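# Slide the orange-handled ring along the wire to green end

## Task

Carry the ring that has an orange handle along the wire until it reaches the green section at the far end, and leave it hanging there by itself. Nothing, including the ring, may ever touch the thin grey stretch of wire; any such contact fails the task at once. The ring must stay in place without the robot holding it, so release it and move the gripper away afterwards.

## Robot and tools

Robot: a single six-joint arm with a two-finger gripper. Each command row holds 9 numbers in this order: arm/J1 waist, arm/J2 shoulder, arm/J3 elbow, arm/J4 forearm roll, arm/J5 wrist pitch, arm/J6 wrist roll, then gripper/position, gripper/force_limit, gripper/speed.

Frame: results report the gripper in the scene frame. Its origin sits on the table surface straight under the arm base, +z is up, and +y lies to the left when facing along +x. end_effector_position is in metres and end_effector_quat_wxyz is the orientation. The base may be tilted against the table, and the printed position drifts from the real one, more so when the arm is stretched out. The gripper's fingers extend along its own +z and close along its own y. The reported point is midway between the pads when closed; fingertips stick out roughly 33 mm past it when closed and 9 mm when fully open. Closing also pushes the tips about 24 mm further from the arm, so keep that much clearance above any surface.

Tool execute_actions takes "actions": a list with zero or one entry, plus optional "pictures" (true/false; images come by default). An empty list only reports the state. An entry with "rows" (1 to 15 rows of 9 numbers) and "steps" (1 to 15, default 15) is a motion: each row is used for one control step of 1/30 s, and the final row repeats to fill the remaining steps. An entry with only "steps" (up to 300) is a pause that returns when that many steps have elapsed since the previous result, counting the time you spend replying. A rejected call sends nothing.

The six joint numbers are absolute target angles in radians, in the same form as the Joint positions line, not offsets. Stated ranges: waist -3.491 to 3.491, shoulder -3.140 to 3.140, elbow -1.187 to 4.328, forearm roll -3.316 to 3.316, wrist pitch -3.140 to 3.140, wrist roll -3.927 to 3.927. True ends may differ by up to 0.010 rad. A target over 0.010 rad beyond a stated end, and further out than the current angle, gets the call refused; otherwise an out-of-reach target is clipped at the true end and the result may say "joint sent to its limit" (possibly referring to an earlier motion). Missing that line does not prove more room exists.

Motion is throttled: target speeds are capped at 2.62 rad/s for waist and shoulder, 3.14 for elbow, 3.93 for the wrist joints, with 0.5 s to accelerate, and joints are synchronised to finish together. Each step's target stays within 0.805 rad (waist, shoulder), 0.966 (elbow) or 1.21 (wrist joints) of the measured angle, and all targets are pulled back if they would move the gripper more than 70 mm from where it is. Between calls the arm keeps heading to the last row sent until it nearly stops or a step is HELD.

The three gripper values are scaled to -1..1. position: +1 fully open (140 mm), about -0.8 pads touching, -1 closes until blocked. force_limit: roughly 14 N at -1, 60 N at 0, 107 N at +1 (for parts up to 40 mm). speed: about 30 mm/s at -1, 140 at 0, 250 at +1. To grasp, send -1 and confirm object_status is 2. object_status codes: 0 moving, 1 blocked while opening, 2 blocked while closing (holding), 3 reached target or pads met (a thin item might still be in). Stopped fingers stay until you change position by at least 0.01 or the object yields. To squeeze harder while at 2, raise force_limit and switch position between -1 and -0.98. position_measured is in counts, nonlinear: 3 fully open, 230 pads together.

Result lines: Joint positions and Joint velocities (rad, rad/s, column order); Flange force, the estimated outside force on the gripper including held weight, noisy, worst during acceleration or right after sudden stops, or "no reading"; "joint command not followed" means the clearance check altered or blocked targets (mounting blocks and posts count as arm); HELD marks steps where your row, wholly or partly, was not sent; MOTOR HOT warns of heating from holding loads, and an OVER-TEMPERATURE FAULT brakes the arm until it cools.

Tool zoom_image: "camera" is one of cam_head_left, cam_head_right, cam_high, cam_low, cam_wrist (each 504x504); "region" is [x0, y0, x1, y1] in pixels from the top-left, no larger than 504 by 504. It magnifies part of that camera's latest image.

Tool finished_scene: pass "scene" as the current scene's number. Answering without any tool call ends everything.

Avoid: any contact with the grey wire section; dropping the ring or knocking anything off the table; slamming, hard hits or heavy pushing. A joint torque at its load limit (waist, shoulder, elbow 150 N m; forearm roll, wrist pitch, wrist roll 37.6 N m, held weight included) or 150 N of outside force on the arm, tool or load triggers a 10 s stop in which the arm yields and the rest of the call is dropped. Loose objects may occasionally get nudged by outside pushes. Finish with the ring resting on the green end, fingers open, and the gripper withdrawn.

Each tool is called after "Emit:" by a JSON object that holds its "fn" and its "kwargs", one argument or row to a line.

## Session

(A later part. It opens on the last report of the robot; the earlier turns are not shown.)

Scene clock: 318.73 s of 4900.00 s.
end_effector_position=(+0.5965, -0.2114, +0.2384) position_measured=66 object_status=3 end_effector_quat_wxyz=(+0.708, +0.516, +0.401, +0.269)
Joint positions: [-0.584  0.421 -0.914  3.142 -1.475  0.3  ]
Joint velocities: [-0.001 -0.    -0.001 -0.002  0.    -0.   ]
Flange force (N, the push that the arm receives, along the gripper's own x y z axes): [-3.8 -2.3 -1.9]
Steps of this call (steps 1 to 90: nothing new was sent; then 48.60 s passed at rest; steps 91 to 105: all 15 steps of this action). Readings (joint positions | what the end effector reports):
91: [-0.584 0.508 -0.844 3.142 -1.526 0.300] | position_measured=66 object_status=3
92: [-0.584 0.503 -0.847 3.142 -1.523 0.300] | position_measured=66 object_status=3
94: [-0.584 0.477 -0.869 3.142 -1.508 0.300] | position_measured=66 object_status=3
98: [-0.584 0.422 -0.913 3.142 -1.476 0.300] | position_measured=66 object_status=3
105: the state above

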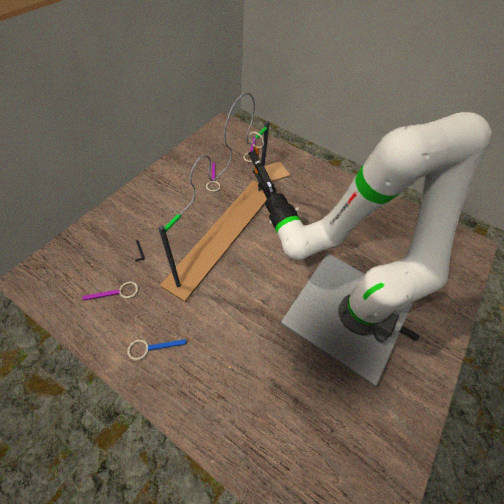

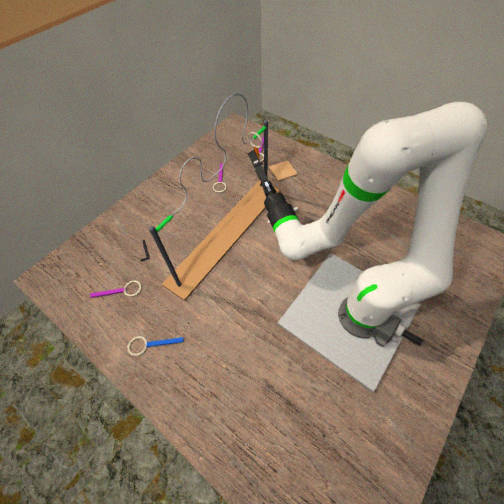

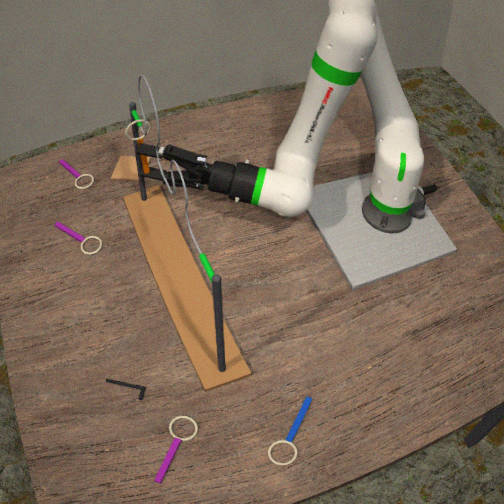

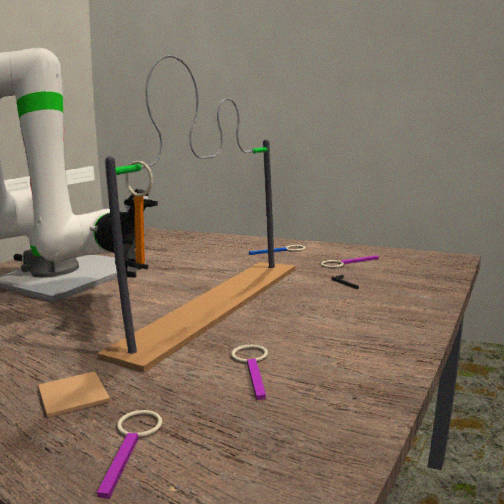

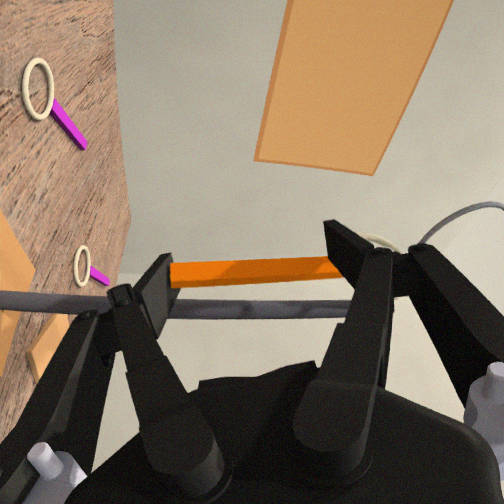

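Emit:
{"fn": "execute_actions", "kwargs": {
  "actions": [
    {"rows": [[-0.5886,0.4212,-0.9145,3.1416,-1.4753,0.3,0.5,0.5,0.0],[-0.5886,0.4212,-0.9145,3.1416,-1.4753,0.3,0.5,0.5,0.0],[-0.5886,0.4212,-0.9145,3.1416,-1.4753,0.3,0.5,0.5,0.0],[-0.5936,0.4212,-0.9145,3.1416,-1.4753,0.3,0.5,0.5,0.0],[-0.5936,0.4212,-0.9145,3.1416,-1.4753,0.3,0.5,0.5,0.0],[-0.5936,0.4212,-0.9145,3.1416,-1.4753,0.3,0.5,0.5,0.0],[-0.5986,0.4212,-0.9145,3.1416,-1.4753,0.3,0.5,0.5,0.0],[-0.5986,0.4212,-0.9145,3.1416,-1.4753,0.3,0.5,0.5,0.0],[-0.5986,0.4212,-0.9145,3.1416,-1.4753,0.3,0.5,0.5,0.0],[-0.6036,0.4212,-0.9145,3.1416,-1.4753,0.3,0.5,0.5,0.0]], "steps": 15}
  ]
}}

Emit:
{"fn": "zoom_image", "kwargs": {
  "camera": "cam_low",
  "region": [90, 140, 190, 290]
}}

Emit:
{"fn": "zoom_image", "kwargs": {
  "camera": "cam_high",
  "region": [100, 90, 200, 200]
}}

Scene clock: 336.17 s of 4900.00 s.
end_effector_position=(+0.5922, -0.2233, +0.2383) position_measured=66 object_status=3 end_effector_quat_wxyz=(+0.710, +0.520, +0.396, +0.262)
Joint positions: [-0.604  0.421 -0.915  3.142 -1.475  0.3  ]
Joint velocities: [-0.     0.001  0.    -0.    -0.    -0.   ]
Flange force (N, the push that the arm receives, along the gripper's own x y z axes): [-9.6 -4.3 -3.6]
Steps of this call (steps 1 to 15: the robot went on to your last target; steps 16 to 90: nothing new was sent; then 13.93 s passed at rest; steps 91 to 105: all 15 steps of this action). Readings (joint positions | what the end effector reports):
91: [-0.584 0.421 -0.915 3.142 -1.475 0.300] | position_measured=66 object_status=3
92: [-0.586 0.421 -0.915 3.142 -1.475 0.300] | position_measured=66 object_status=3
94: [-0.589 0.421 -0.915 3.142 -1.475 0.300] | position_measured=66 object_status=3
98: [-0.596 0.421 -0.915 3.142 -1.475 0.300] | position_measured=66 object_status=3
105: the state above

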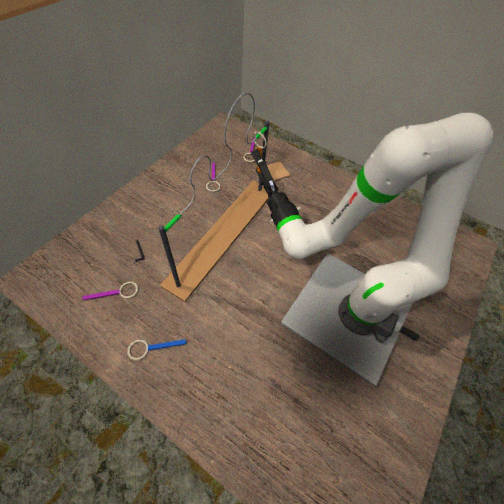

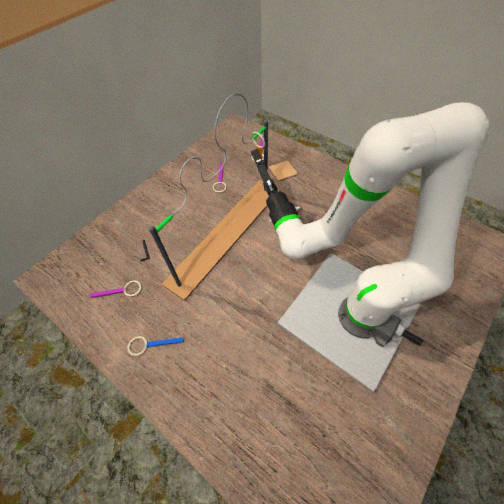

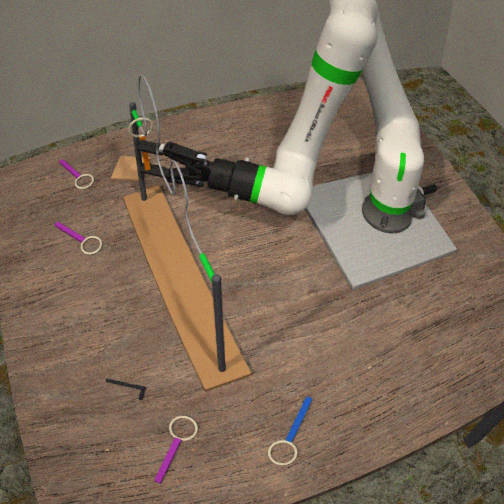

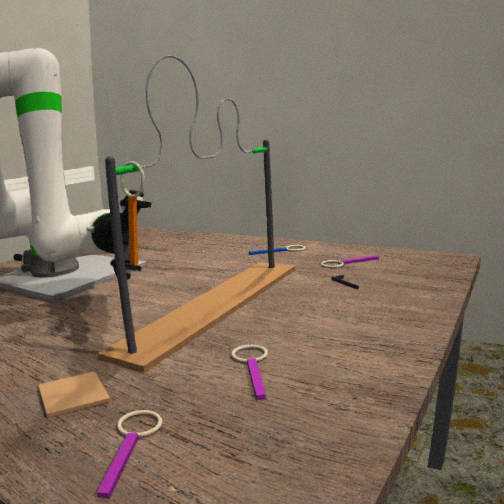

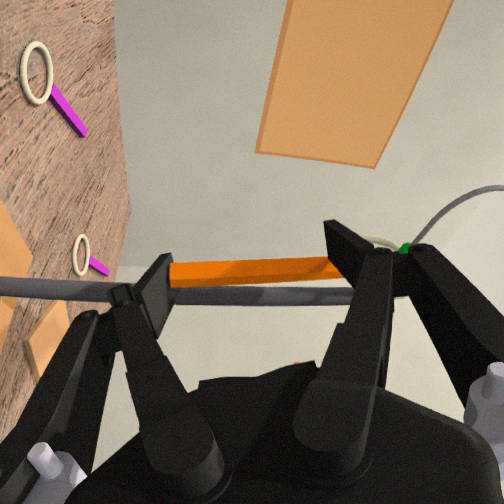

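Region (90, 140, 190, 290) of cam_low's 504x504 image, scaled by 3.360, with more detail than that image has.

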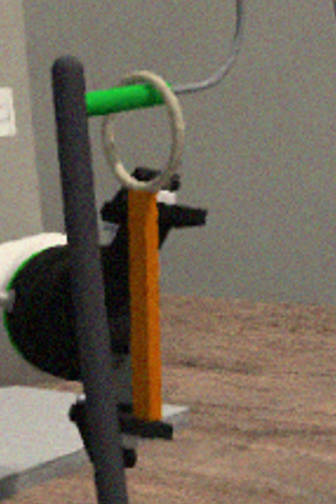

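Region (100, 90, 200, 200) of cam_high's 504x504 image, scaled by 4.582, with more detail than that image has; it fills the left 458 columns of this view, and the rest is white.

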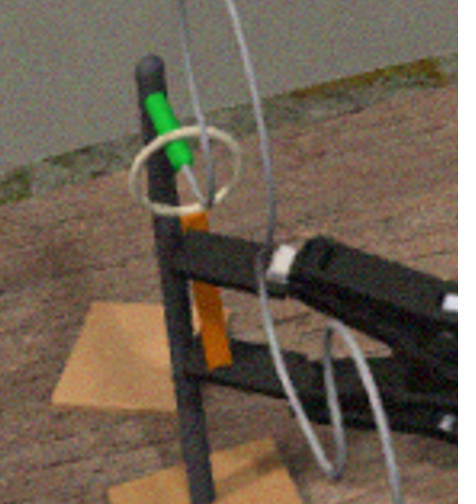

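Emit:
{"fn": "execute_actions", "kwargs": {
  "actions": [
    {"rows": [[-0.6046,0.4221,-0.9120,3.1416,-1.4737,0.288,0.5,0.5,0.0],[-0.6046,0.4221,-0.9120,3.1416,-1.4737,0.288,0.5,0.5,0.0],[-0.6055,0.4231,-0.9095,3.1416,-1.4722,0.276,0.5,0.5,0.0],[-0.6055,0.4231,-0.9095,3.1416,-1.4722,0.276,0.5,0.5,0.0],[-0.6065,0.4240,-0.9071,3.1416,-1.4706,0.264,0.5,0.5,0.0],[-0.6065,0.4240,-0.9071,3.1416,-1.4706,0.264,0.5,0.5,0.0],[-0.6074,0.4250,-0.9046,3.1416,-1.4691,0.252,0.5,0.5,0.0],[-0.6074,0.4250,-0.9046,3.1416,-1.4691,0.252,0.5,0.5,0.0],[-0.6084,0.4259,-0.9021,3.1416,-1.4675,0.24,0.5,0.5,0.0]], "steps": 15}
  ]
}}

Emit:
{"fn": "zoom_image", "kwargs": {
  "camera": "cam_low",
  "region": [90, 140, 190, 290]
}}

Emit:
{"fn": "zoom_image", "kwargs": {
  "camera": "cam_high",
  "region": [100, 90, 200, 200]
}}

Scene clock: 421.20 s of 4900.00 s.
end_effector_position=(+0.5953, -0.2288, +0.2383) position_measured=66 object_status=3 end_effector_quat_wxyz=(+0.703, +0.533, +0.379, +0.282)
Joint positions: [-0.608  0.426 -0.902  3.142 -1.468  0.24 ]
Joint velocities: [ 0.    -0.     0.    -0.     0.    -0.001]
Flange force (N, the push that the arm receives, along the gripper's own x y z axes): [-3.6 -0.9 -4.5]
Steps of this call (steps 1 to 15: the robot went on to your last target; steps 16 to 90: nothing new was sent; then 81.53 s passed at rest; steps 91 to 105: all 15 steps of this action). Readings (joint positions | what the end effector reports):
91: [-0.604 0.421 -0.914 3.142 -1.475 0.299] | position_measured=66 object_status=3
92: [-0.604 0.421 -0.913 3.142 -1.475 0.294] | position_measured=66 object_status=3
94: [-0.605 0.422 -0.911 3.142 -1.473 0.283] | position_measured=66 object_status=3
98: [-0.607 0.424 -0.906 3.142 -1.470 0.259] | position_measured=66 object_status=3
105: the state above

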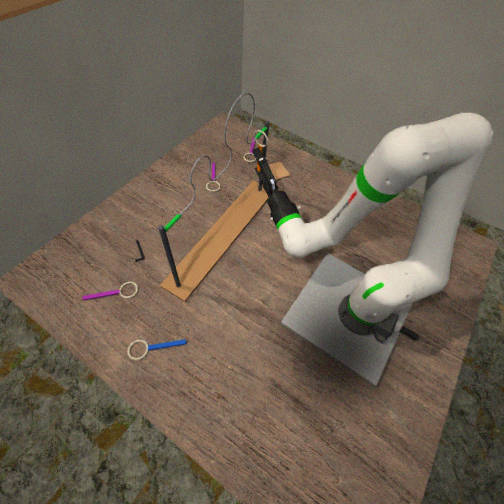

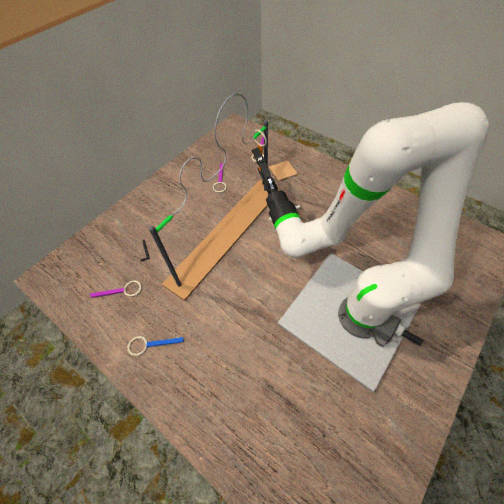

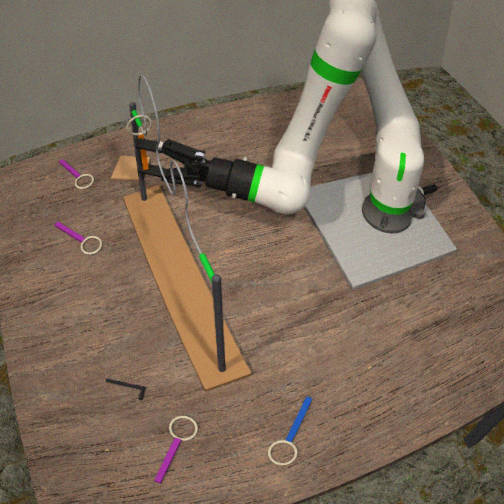

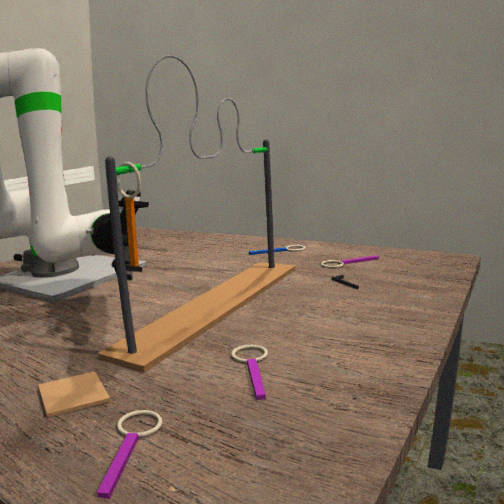

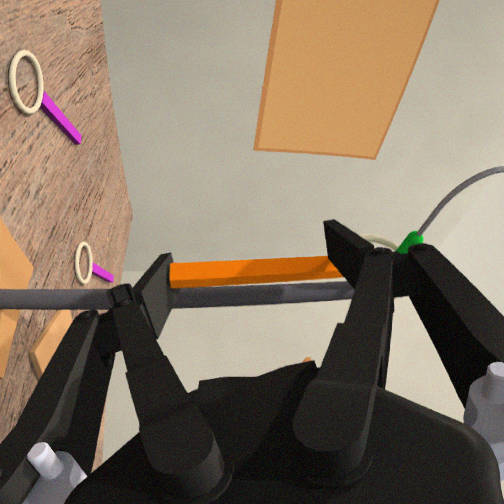

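Region (90, 140, 190, 290) of cam_low's 504x504 image, scaled by 3.360, with more detail than that image has.

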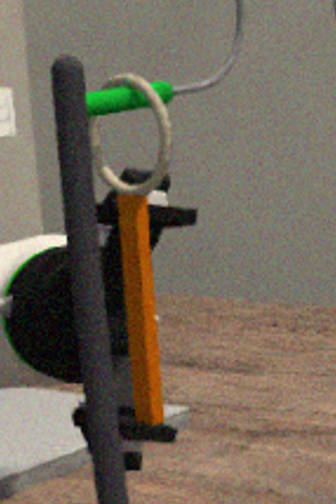

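Region (100, 90, 200, 200) of cam_high's 504x504 image, scaled by 4.582, with more detail than that image has; it fills the left 458 columns of this view, and the rest is white.

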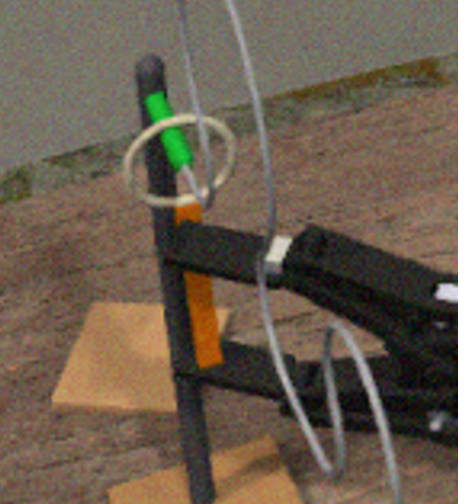

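Emit:
{"fn": "zoom_image", "kwargs": {
  "camera": "cam_wrist",
  "region": [100, 220, 250, 350]
}}

Emit:
{"fn": "zoom_image", "kwargs": {
  "camera": "cam_high",
  "region": [125, 130, 185, 190]
}}

Region (100, 220, 250, 350) of cam_wrist's 504x504 image, scaled by 3.360, with more detail than that image has; it fills the top 437 rows of this view, and the rest is white.

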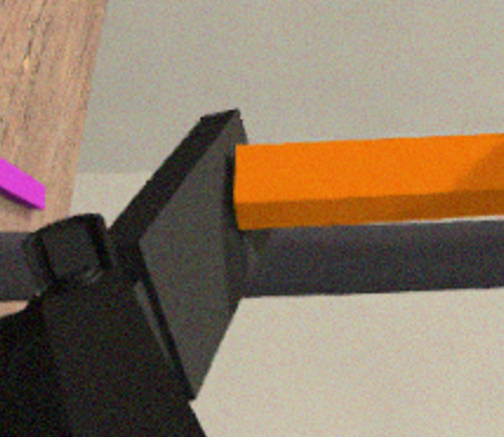

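Region (125, 130, 185, 190) of cam_high's 504x504 image, scaled by 8.400, with more detail than that image has.

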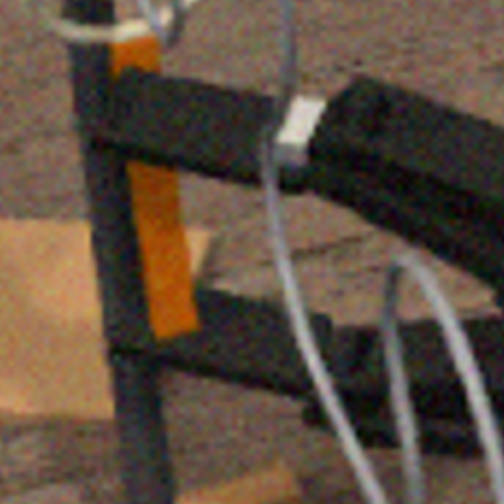

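Emit:
{"fn": "execute_actions", "kwargs": {
  "actions": [
    {"rows": [[-0.6084,0.4291,-0.9018,3.1416,-1.4704,0.24,0.5,0.5,0.0],[-0.6084,0.4291,-0.9018,3.1416,-1.4704,0.24,0.5,0.5,0.0],[-0.6084,0.4291,-0.9018,3.1416,-1.4704,0.24,0.5,0.5,0.0],[-0.6084,0.4324,-0.9014,3.1416,-1.4733,0.24,0.5,0.5,0.0],[-0.6084,0.4324,-0.9014,3.1416,-1.4733,0.24,0.5,0.5,0.0],[-0.6084,0.4324,-0.9014,3.1416,-1.4733,0.24,0.5,0.5,0.0],[-0.6084,0.4356,-0.9011,3.1416,-1.4762,0.24,0.5,0.5,0.0],[-0.6084,0.4356,-0.9011,3.1416,-1.4762,0.24,0.5,0.5,0.0],[-0.6084,0.4356,-0.9011,3.1416,-1.4762,0.24,0.5,0.5,0.0],[-0.6084,0.4374,-0.9009,3.1416,-1.4778,0.24,0.5,0.5,0.0]], "steps": 15}
  ]
}}

Emit:
{"fn": "zoom_image", "kwargs": {
  "camera": "cam_low",
  "region": [90, 140, 190, 290]
}}

Emit:
{"fn": "zoom_image", "kwargs": {
  "camera": "cam_wrist",
  "region": [100, 220, 250, 350]
}}

Scene clock: 457.03 s of 4900.00 s.
end_effector_position=(+0.5953, -0.2288, +0.2353) position_measured=66 object_status=3 end_effector_quat_wxyz=(+0.703, +0.533, +0.379, +0.282)
Joint positions: [-0.608  0.437 -0.901  3.142 -1.478  0.24 ]
Joint velocities: [ 0. -0. -0.  0. -0. -0.]
Flange force (N, the push that the arm receives, along the gripper's own x y z axes): [-3.3 -0.9 -3.7]
Steps of this call (steps 1 to 15: the robot went on to your last target; steps 16 to 90: nothing new was sent; then 32.33 s passed at rest; steps 91 to 105: all 15 steps of this action). Readings (joint positions | what the end effector reports):
91: [-0.608 0.426 -0.902 3.142 -1.468 0.240] | position_measured=66 object_status=3
92: [-0.608 0.428 -0.902 3.142 -1.469 0.240] | position_measured=66 object_status=3
94: [-0.608 0.429 -0.902 3.142 -1.470 0.240] | position_measured=66 object_status=3
98: [-0.608 0.434 -0.901 3.142 -1.475 0.240] | position_measured=66 object_status=3
105: the state above

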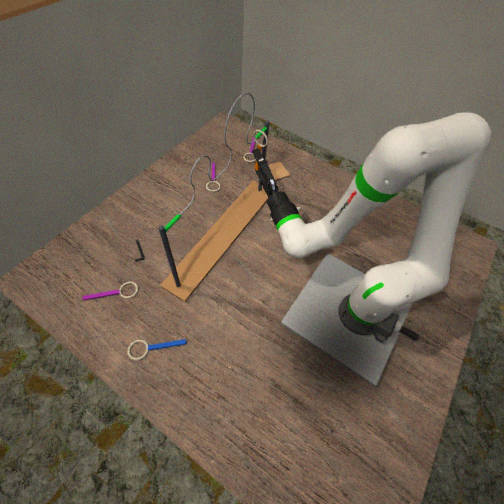

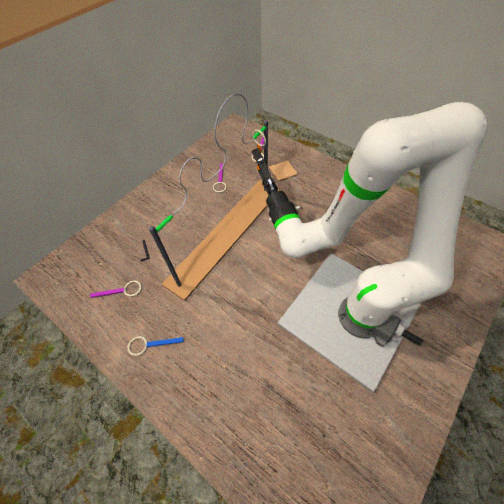

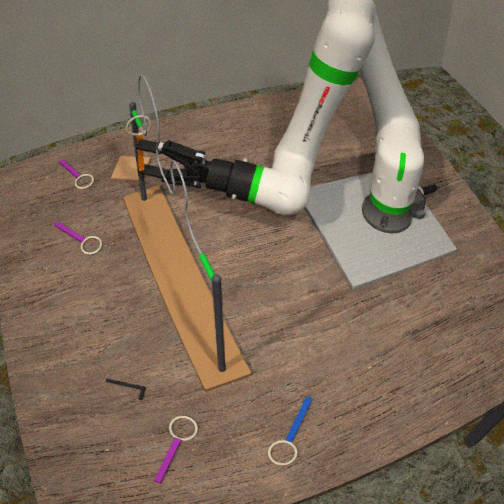

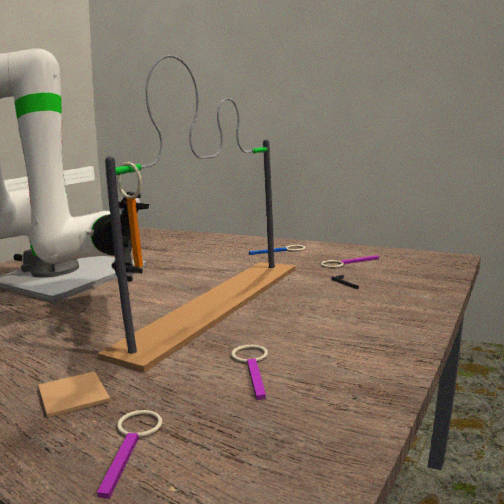

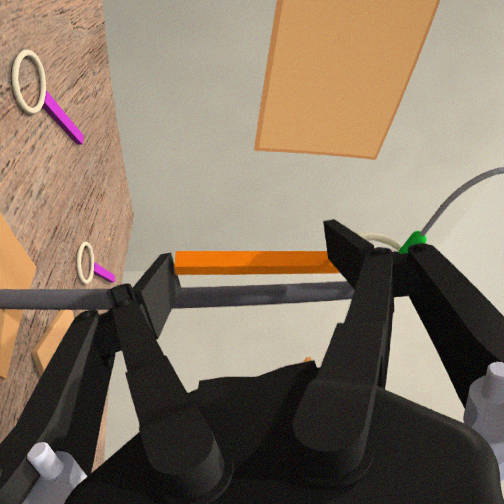

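Region (90, 140, 190, 290) of cam_low's 504x504 image, scaled by 3.360, with more detail than that image has.

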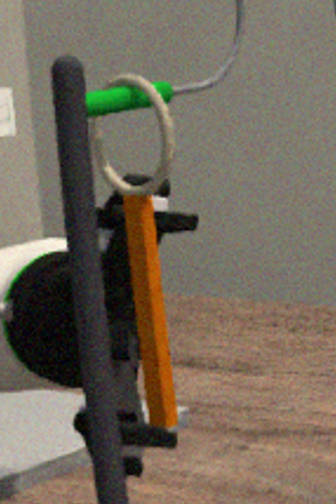

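Region (100, 220, 250, 350) of cam_wrist's 504x504 image, scaled by 3.360, with more detail than that image has; it fills the top 437 rows of this view, and the rest is white.

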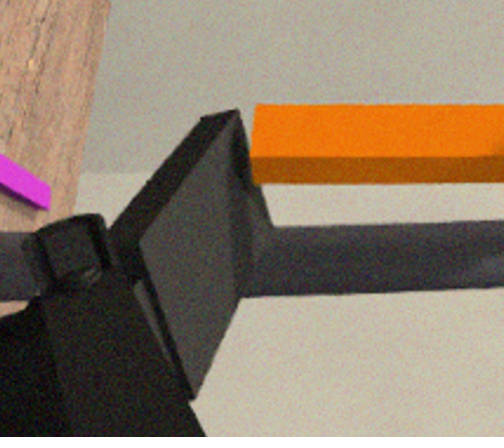

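Emit:
{"fn": "execute_actions", "kwargs": {
  "actions": [
    {"rows": [[-0.6084,0.4565,-0.8989,3.1416,-1.4949,0.24,0.5,0.5,0.0]], "steps": 10}
  ]
}}

Emit:
{"fn": "zoom_image", "kwargs": {
  "camera": "cam_low",
  "region": [90, 140, 190, 290]
}}

Emit:
{"fn": "zoom_image", "kwargs": {
  "camera": "cam_wrist",
  "region": [100, 220, 250, 350]
}}

Scene clock: 462.93 s of 4900.00 s.
end_effector_position=(+0.5952, -0.2288, +0.2303) position_measured=66 object_status=3 end_effector_quat_wxyz=(+0.703, +0.533, +0.379, +0.282)
Joint positions: [-0.608  0.456 -0.899  3.142 -1.495  0.24 ]
Joint velocities: [-0.     0.    -0.     0.001  0.     0.   ]
Flange force (N, the push that the arm receives, along the gripper's own x y z axes): [-5.4 -1.0 -3.1]
Steps of this call (steps 1 to 15: the robot went on to your last target; steps 16 to 90: nothing new was sent; then 2.57 s passed at rest; steps 91 to 100: all 10 steps of this action). Readings (joint positions | what the end effector reports):
91: [-0.608 0.438 -0.901 3.142 -1.478 0.240] | position_measured=66 object_status=3
92: [-0.608 0.442 -0.900 3.142 -1.482 0.240] | position_measured=66 object_status=3
94: [-0.608 0.455 -0.899 3.142 -1.493 0.240] | position_measured=66 object_status=3
98: [-0.608 0.456 -0.899 3.142 -1.495 0.240] | position_measured=66 object_status=3
100: the state above

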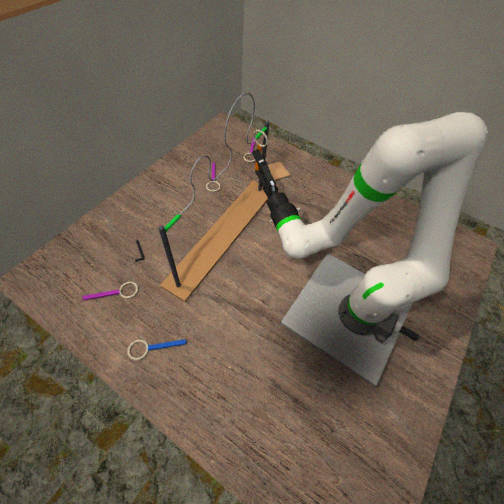

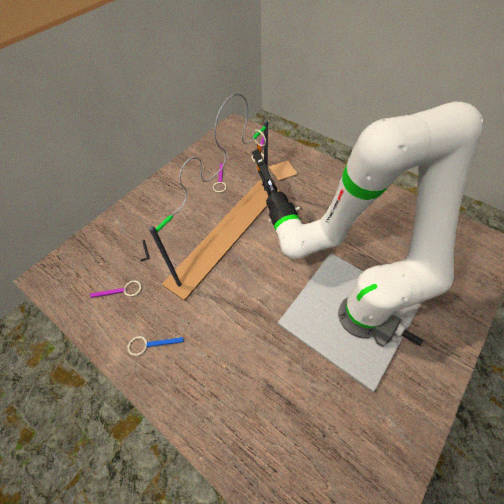

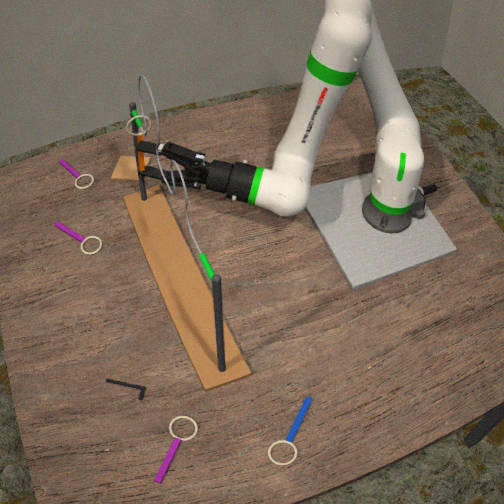

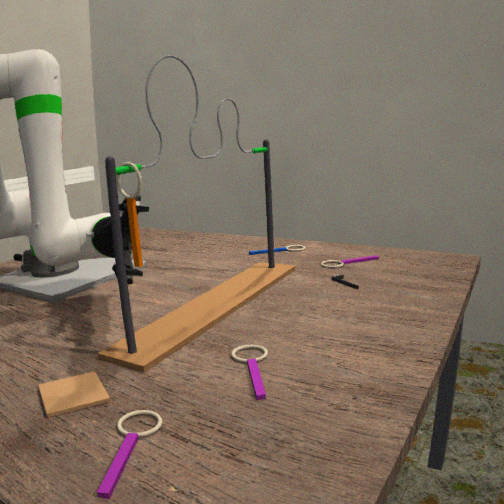

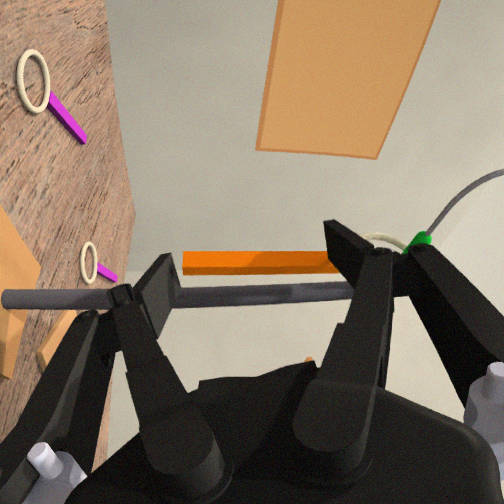

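Region (90, 140, 190, 290) of cam_low's 504x504 image, scaled by 3.360, with more detail than that image has.

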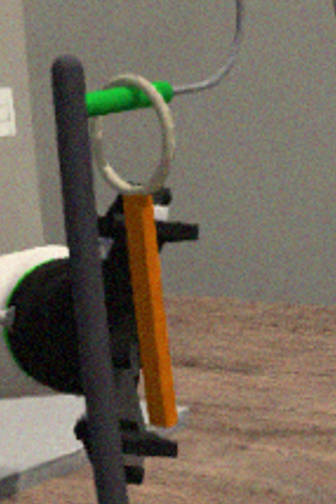

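Region (100, 220, 250, 350) of cam_wrist's 504x504 image, scaled by 3.360, with more detail than that image has; it fills the top 437 rows of this view, and the rest is white.

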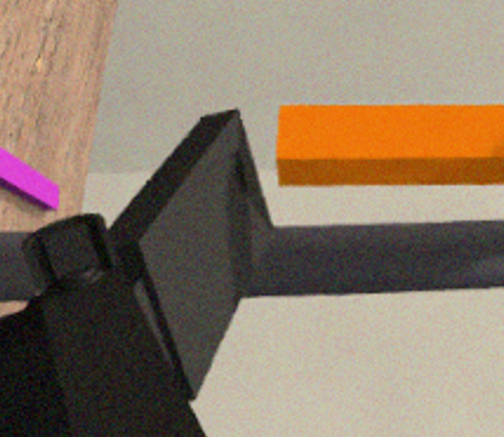

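Emit:
{"fn": "zoom_image", "kwargs": {
  "camera": "cam_high",
  "region": [120, 100, 200, 190]
}}

Emit:
{"fn": "zoom_image", "kwargs": {
  "camera": "cam_head_left",
  "region": [225, 115, 305, 205]
}}

Region (120, 100, 200, 190) of cam_high's 504x504 image, scaled by 5.600, with more detail than that image has.

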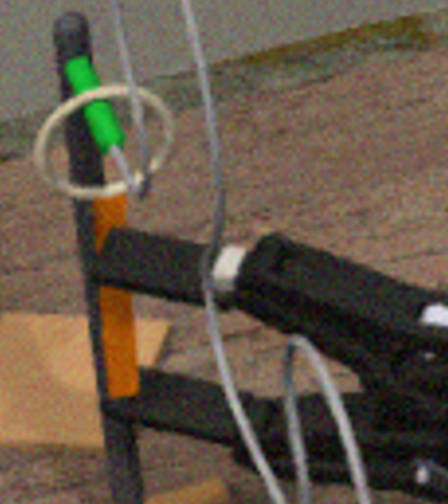

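Region (225, 115, 305, 205) of cam_head_left's 504x504 image, scaled by 5.600, with more detail than that image has.

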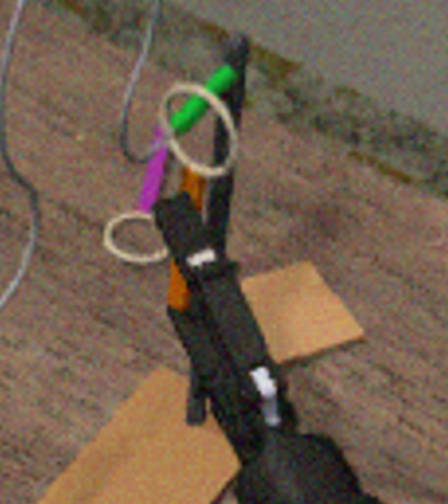

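Emit:
{"fn": "execute_actions", "kwargs": {
  "actions": [
    {"rows": [[-0.6075,0.4578,-0.8829,3.1416,-1.4802,0.23,0.5,0.5,0.0],[-0.6075,0.4578,-0.8829,3.1416,-1.4802,0.23,0.5,0.5,0.0],[-0.6066,0.4591,-0.8668,3.1416,-1.4655,0.22,0.5,0.5,0.0],[-0.6066,0.4591,-0.8668,3.1416,-1.4655,0.22,0.5,0.5,0.0],[-0.6056,0.4605,-0.8508,3.1416,-1.4509,0.21,0.5,0.5,0.0],[-0.6056,0.4605,-0.8508,3.1416,-1.4509,0.21,0.5,0.5,0.0],[-0.6047,0.4618,-0.8348,3.1416,-1.4362,0.2,0.5,0.5,0.0]], "steps": 15}
  ]
}}

Emit:
{"fn": "zoom_image", "kwargs": {
  "camera": "cam_wrist",
  "region": [100, 220, 250, 350]
}}

Emit:
{"fn": "zoom_image", "kwargs": {
  "camera": "cam_high",
  "region": [120, 100, 200, 190]
}}

Emit:
{"fn": "zoom_image", "kwargs": {
  "camera": "cam_low",
  "region": [90, 140, 190, 290]
}}

Scene clock: 552.03 s of 4900.00 s.
end_effector_position=(+0.6183, -0.2408, +0.2356) position_measured=66 object_status=3 end_effector_quat_wxyz=(+0.696, +0.539, +0.369, +0.297)
Joint positions: [-0.605  0.462 -0.835  3.142 -1.436  0.2  ]
Joint velocities: [-0.001 -0.     0.    -0.     0.    -0.   ]
Flange force (N, the push that the arm receives, along the gripper's own x y z axes): [-3.3 -3.6 -3.0]
Steps of this call (steps 1 to 15: the robot went on to your last target; steps 16 to 90: nothing new was sent; then 85.60 s passed at rest; steps 91 to 105: all 15 steps of this action). Readings (joint positions | what the end effector reports):
91: [-0.608 0.457 -0.898 3.142 -1.495 0.240] | position_measured=66 object_status=3
92: [-0.608 0.457 -0.894 3.142 -1.490 0.236] | position_measured=66 object_status=3
94: [-0.608 0.458 -0.878 3.142 -1.476 0.227] | position_measured=66 object_status=3
98: [-0.606 0.461 -0.846 3.142 -1.447 0.207] | position_measured=66 object_status=3
105: the state above

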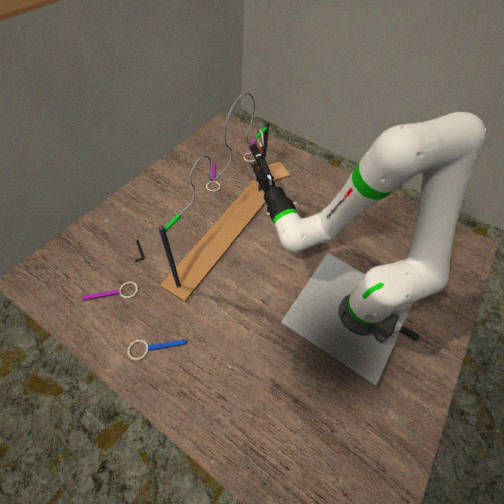

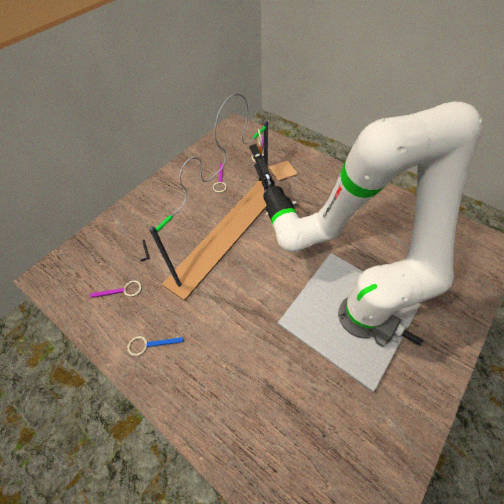

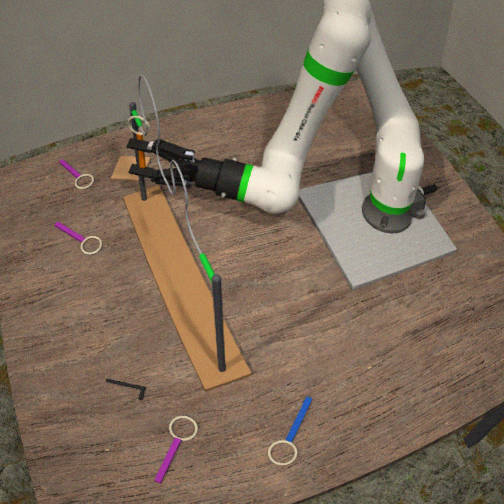

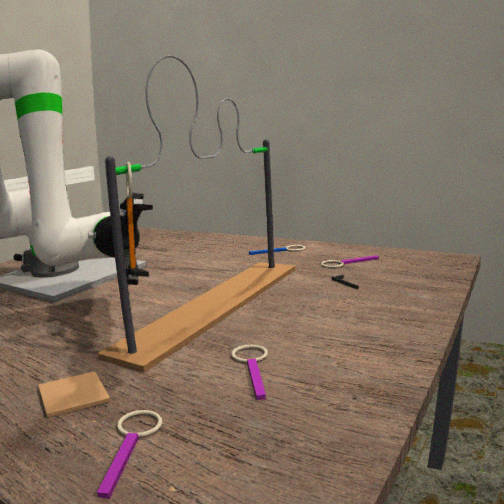

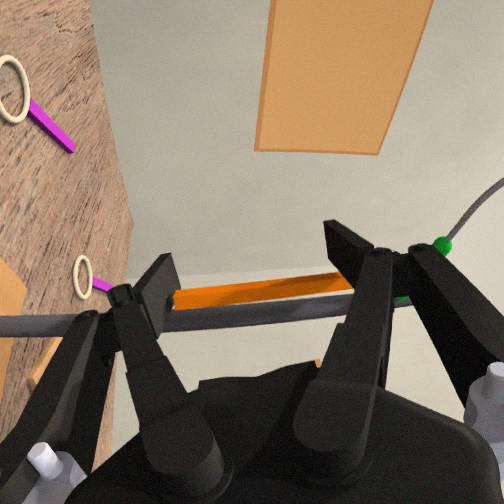

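Region (100, 220, 250, 350) of cam_wrist's 504x504 image, scaled by 3.360, with more detail than that image has; it fills the top 437 rows of this view, and the rest is white.

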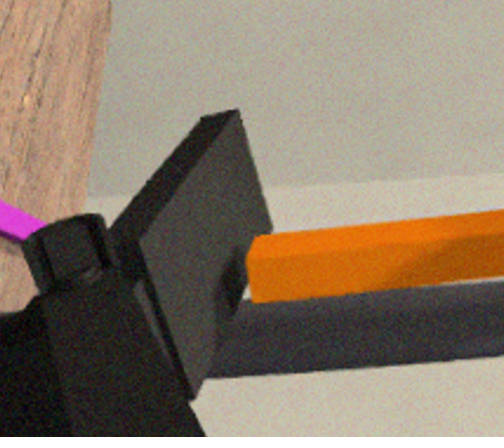

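Region (120, 100, 200, 190) of cam_high's 504x504 image, scaled by 5.600, with more detail than that image has.

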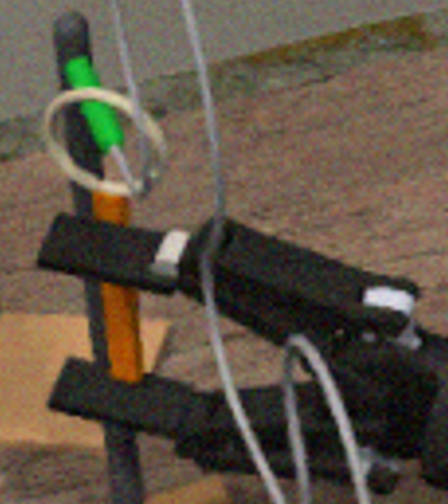

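Region (90, 140, 190, 290) of cam_low's 504x504 image, scaled by 3.360, with more detail than that image has.

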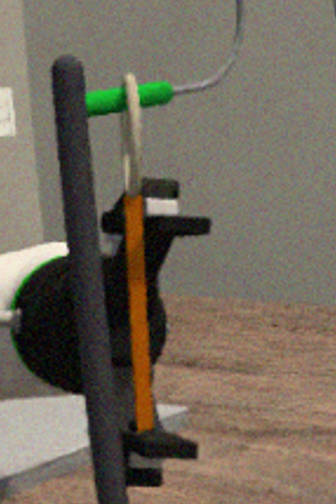

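Emit:
{"fn": "execute_actions", "kwargs": {
  "actions": []
}}

Emit:
{"fn": "zoom_image", "kwargs": {
  "camera": "cam_wrist",
  "region": [100, 220, 250, 350]
}}

Emit:
{"fn": "zoom_image", "kwargs": {
  "camera": "cam_high",
  "region": [120, 100, 200, 190]
}}

Emit:
{"fn": "zoom_image", "kwargs": {
  "camera": "cam_low",
  "region": [90, 140, 190, 290]
}}

Scene clock: 556.27 s of 4900.00 s.
end_effector_position=(+0.6183, -0.2408, +0.2357) position_measured=66 object_status=3 end_effector_quat_wxyz=(+0.696, +0.539, +0.369, +0.297)
Joint positions: [-0.605  0.462 -0.835  3.142 -1.436  0.2  ]
Joint velocities: [ 0.    -0.001  0.    -0.002 -0.    -0.   ]
Flange force (N, the push that the arm receives, along the gripper's own x y z axes): [-5.4 -2.7 -3.4]
Steps of this call (steps 1 to 15: the robot went on to your last target; steps 16 to 90: nothing new was sent; then 1.23 s passed at rest). Readings (joint positions | what the end effector reports):
1: [-0.605 0.462 -0.835 3.142 -1.436 0.200] | position_measured=66 object_status=3
2: [-0.605 0.462 -0.835 3.142 -1.436 0.200] | position_measured=66 object_status=3
4: [-0.605 0.462 -0.835 3.142 -1.436 0.200] | position_measured=66 object_status=3
8: [-0.605 0.462 -0.835 3.142 -1.436 0.200] | position_measured=66 object_status=3
90: the state above
The arm was judged still, so your last target was given up. Only a new action makes it travel on or press farther. Fingers that are still opening or closing keep moving.

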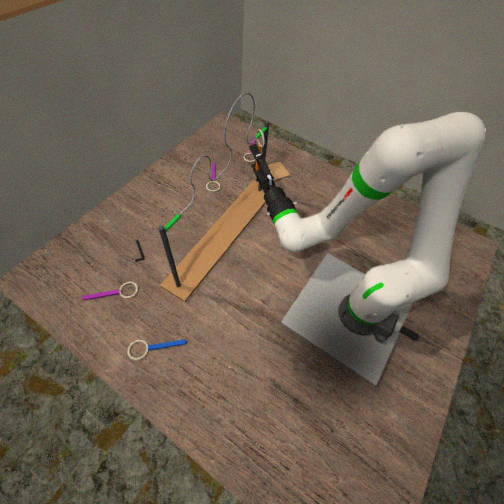

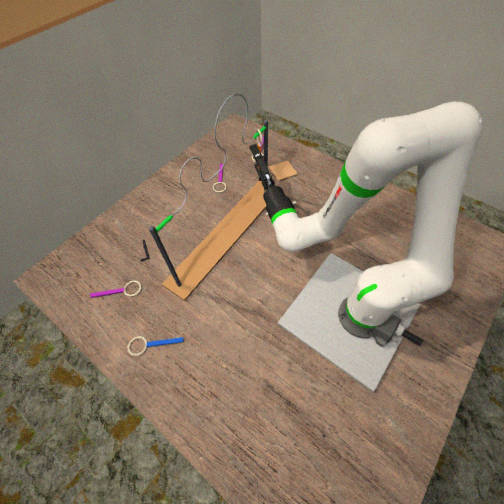

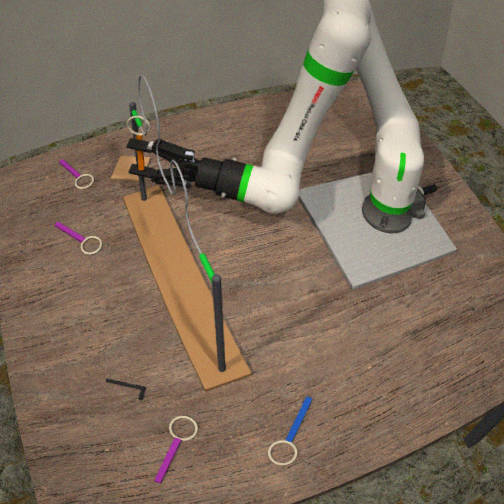

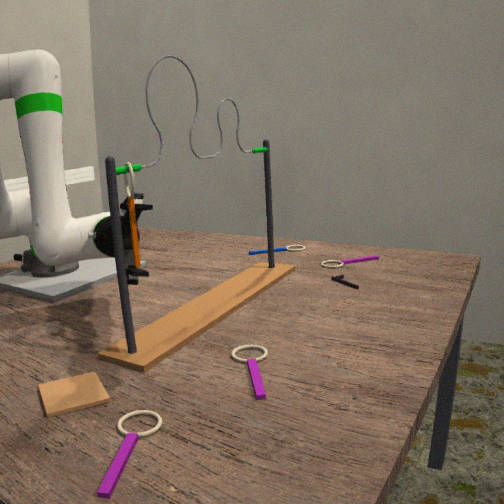

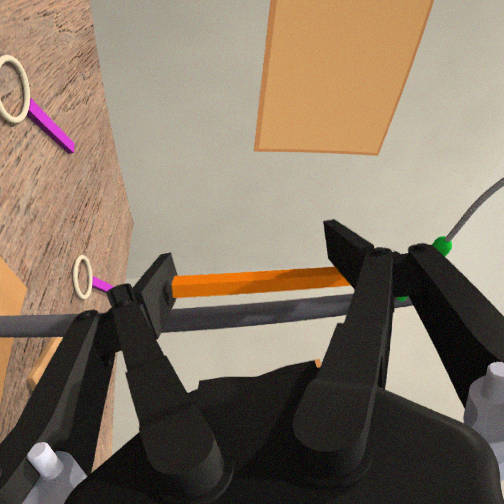

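Region (100, 220, 250, 350) of cam_wrist's 504x504 image, scaled by 3.360, with more detail than that image has; it fills the top 437 rows of this view, and the rest is white.

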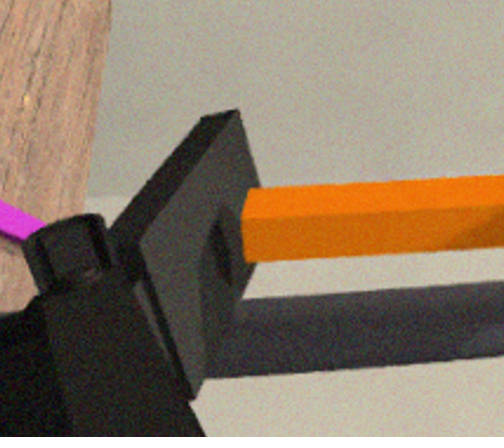

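Region (120, 100, 200, 190) of cam_high's 504x504 image, scaled by 5.600, with more detail than that image has.

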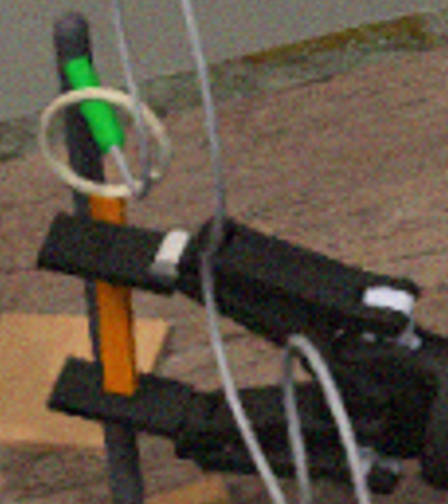

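Region (90, 140, 190, 290) of cam_low's 504x504 image, scaled by 3.360, with more detail than that image has.

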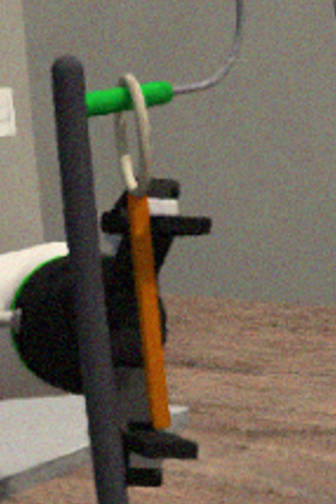

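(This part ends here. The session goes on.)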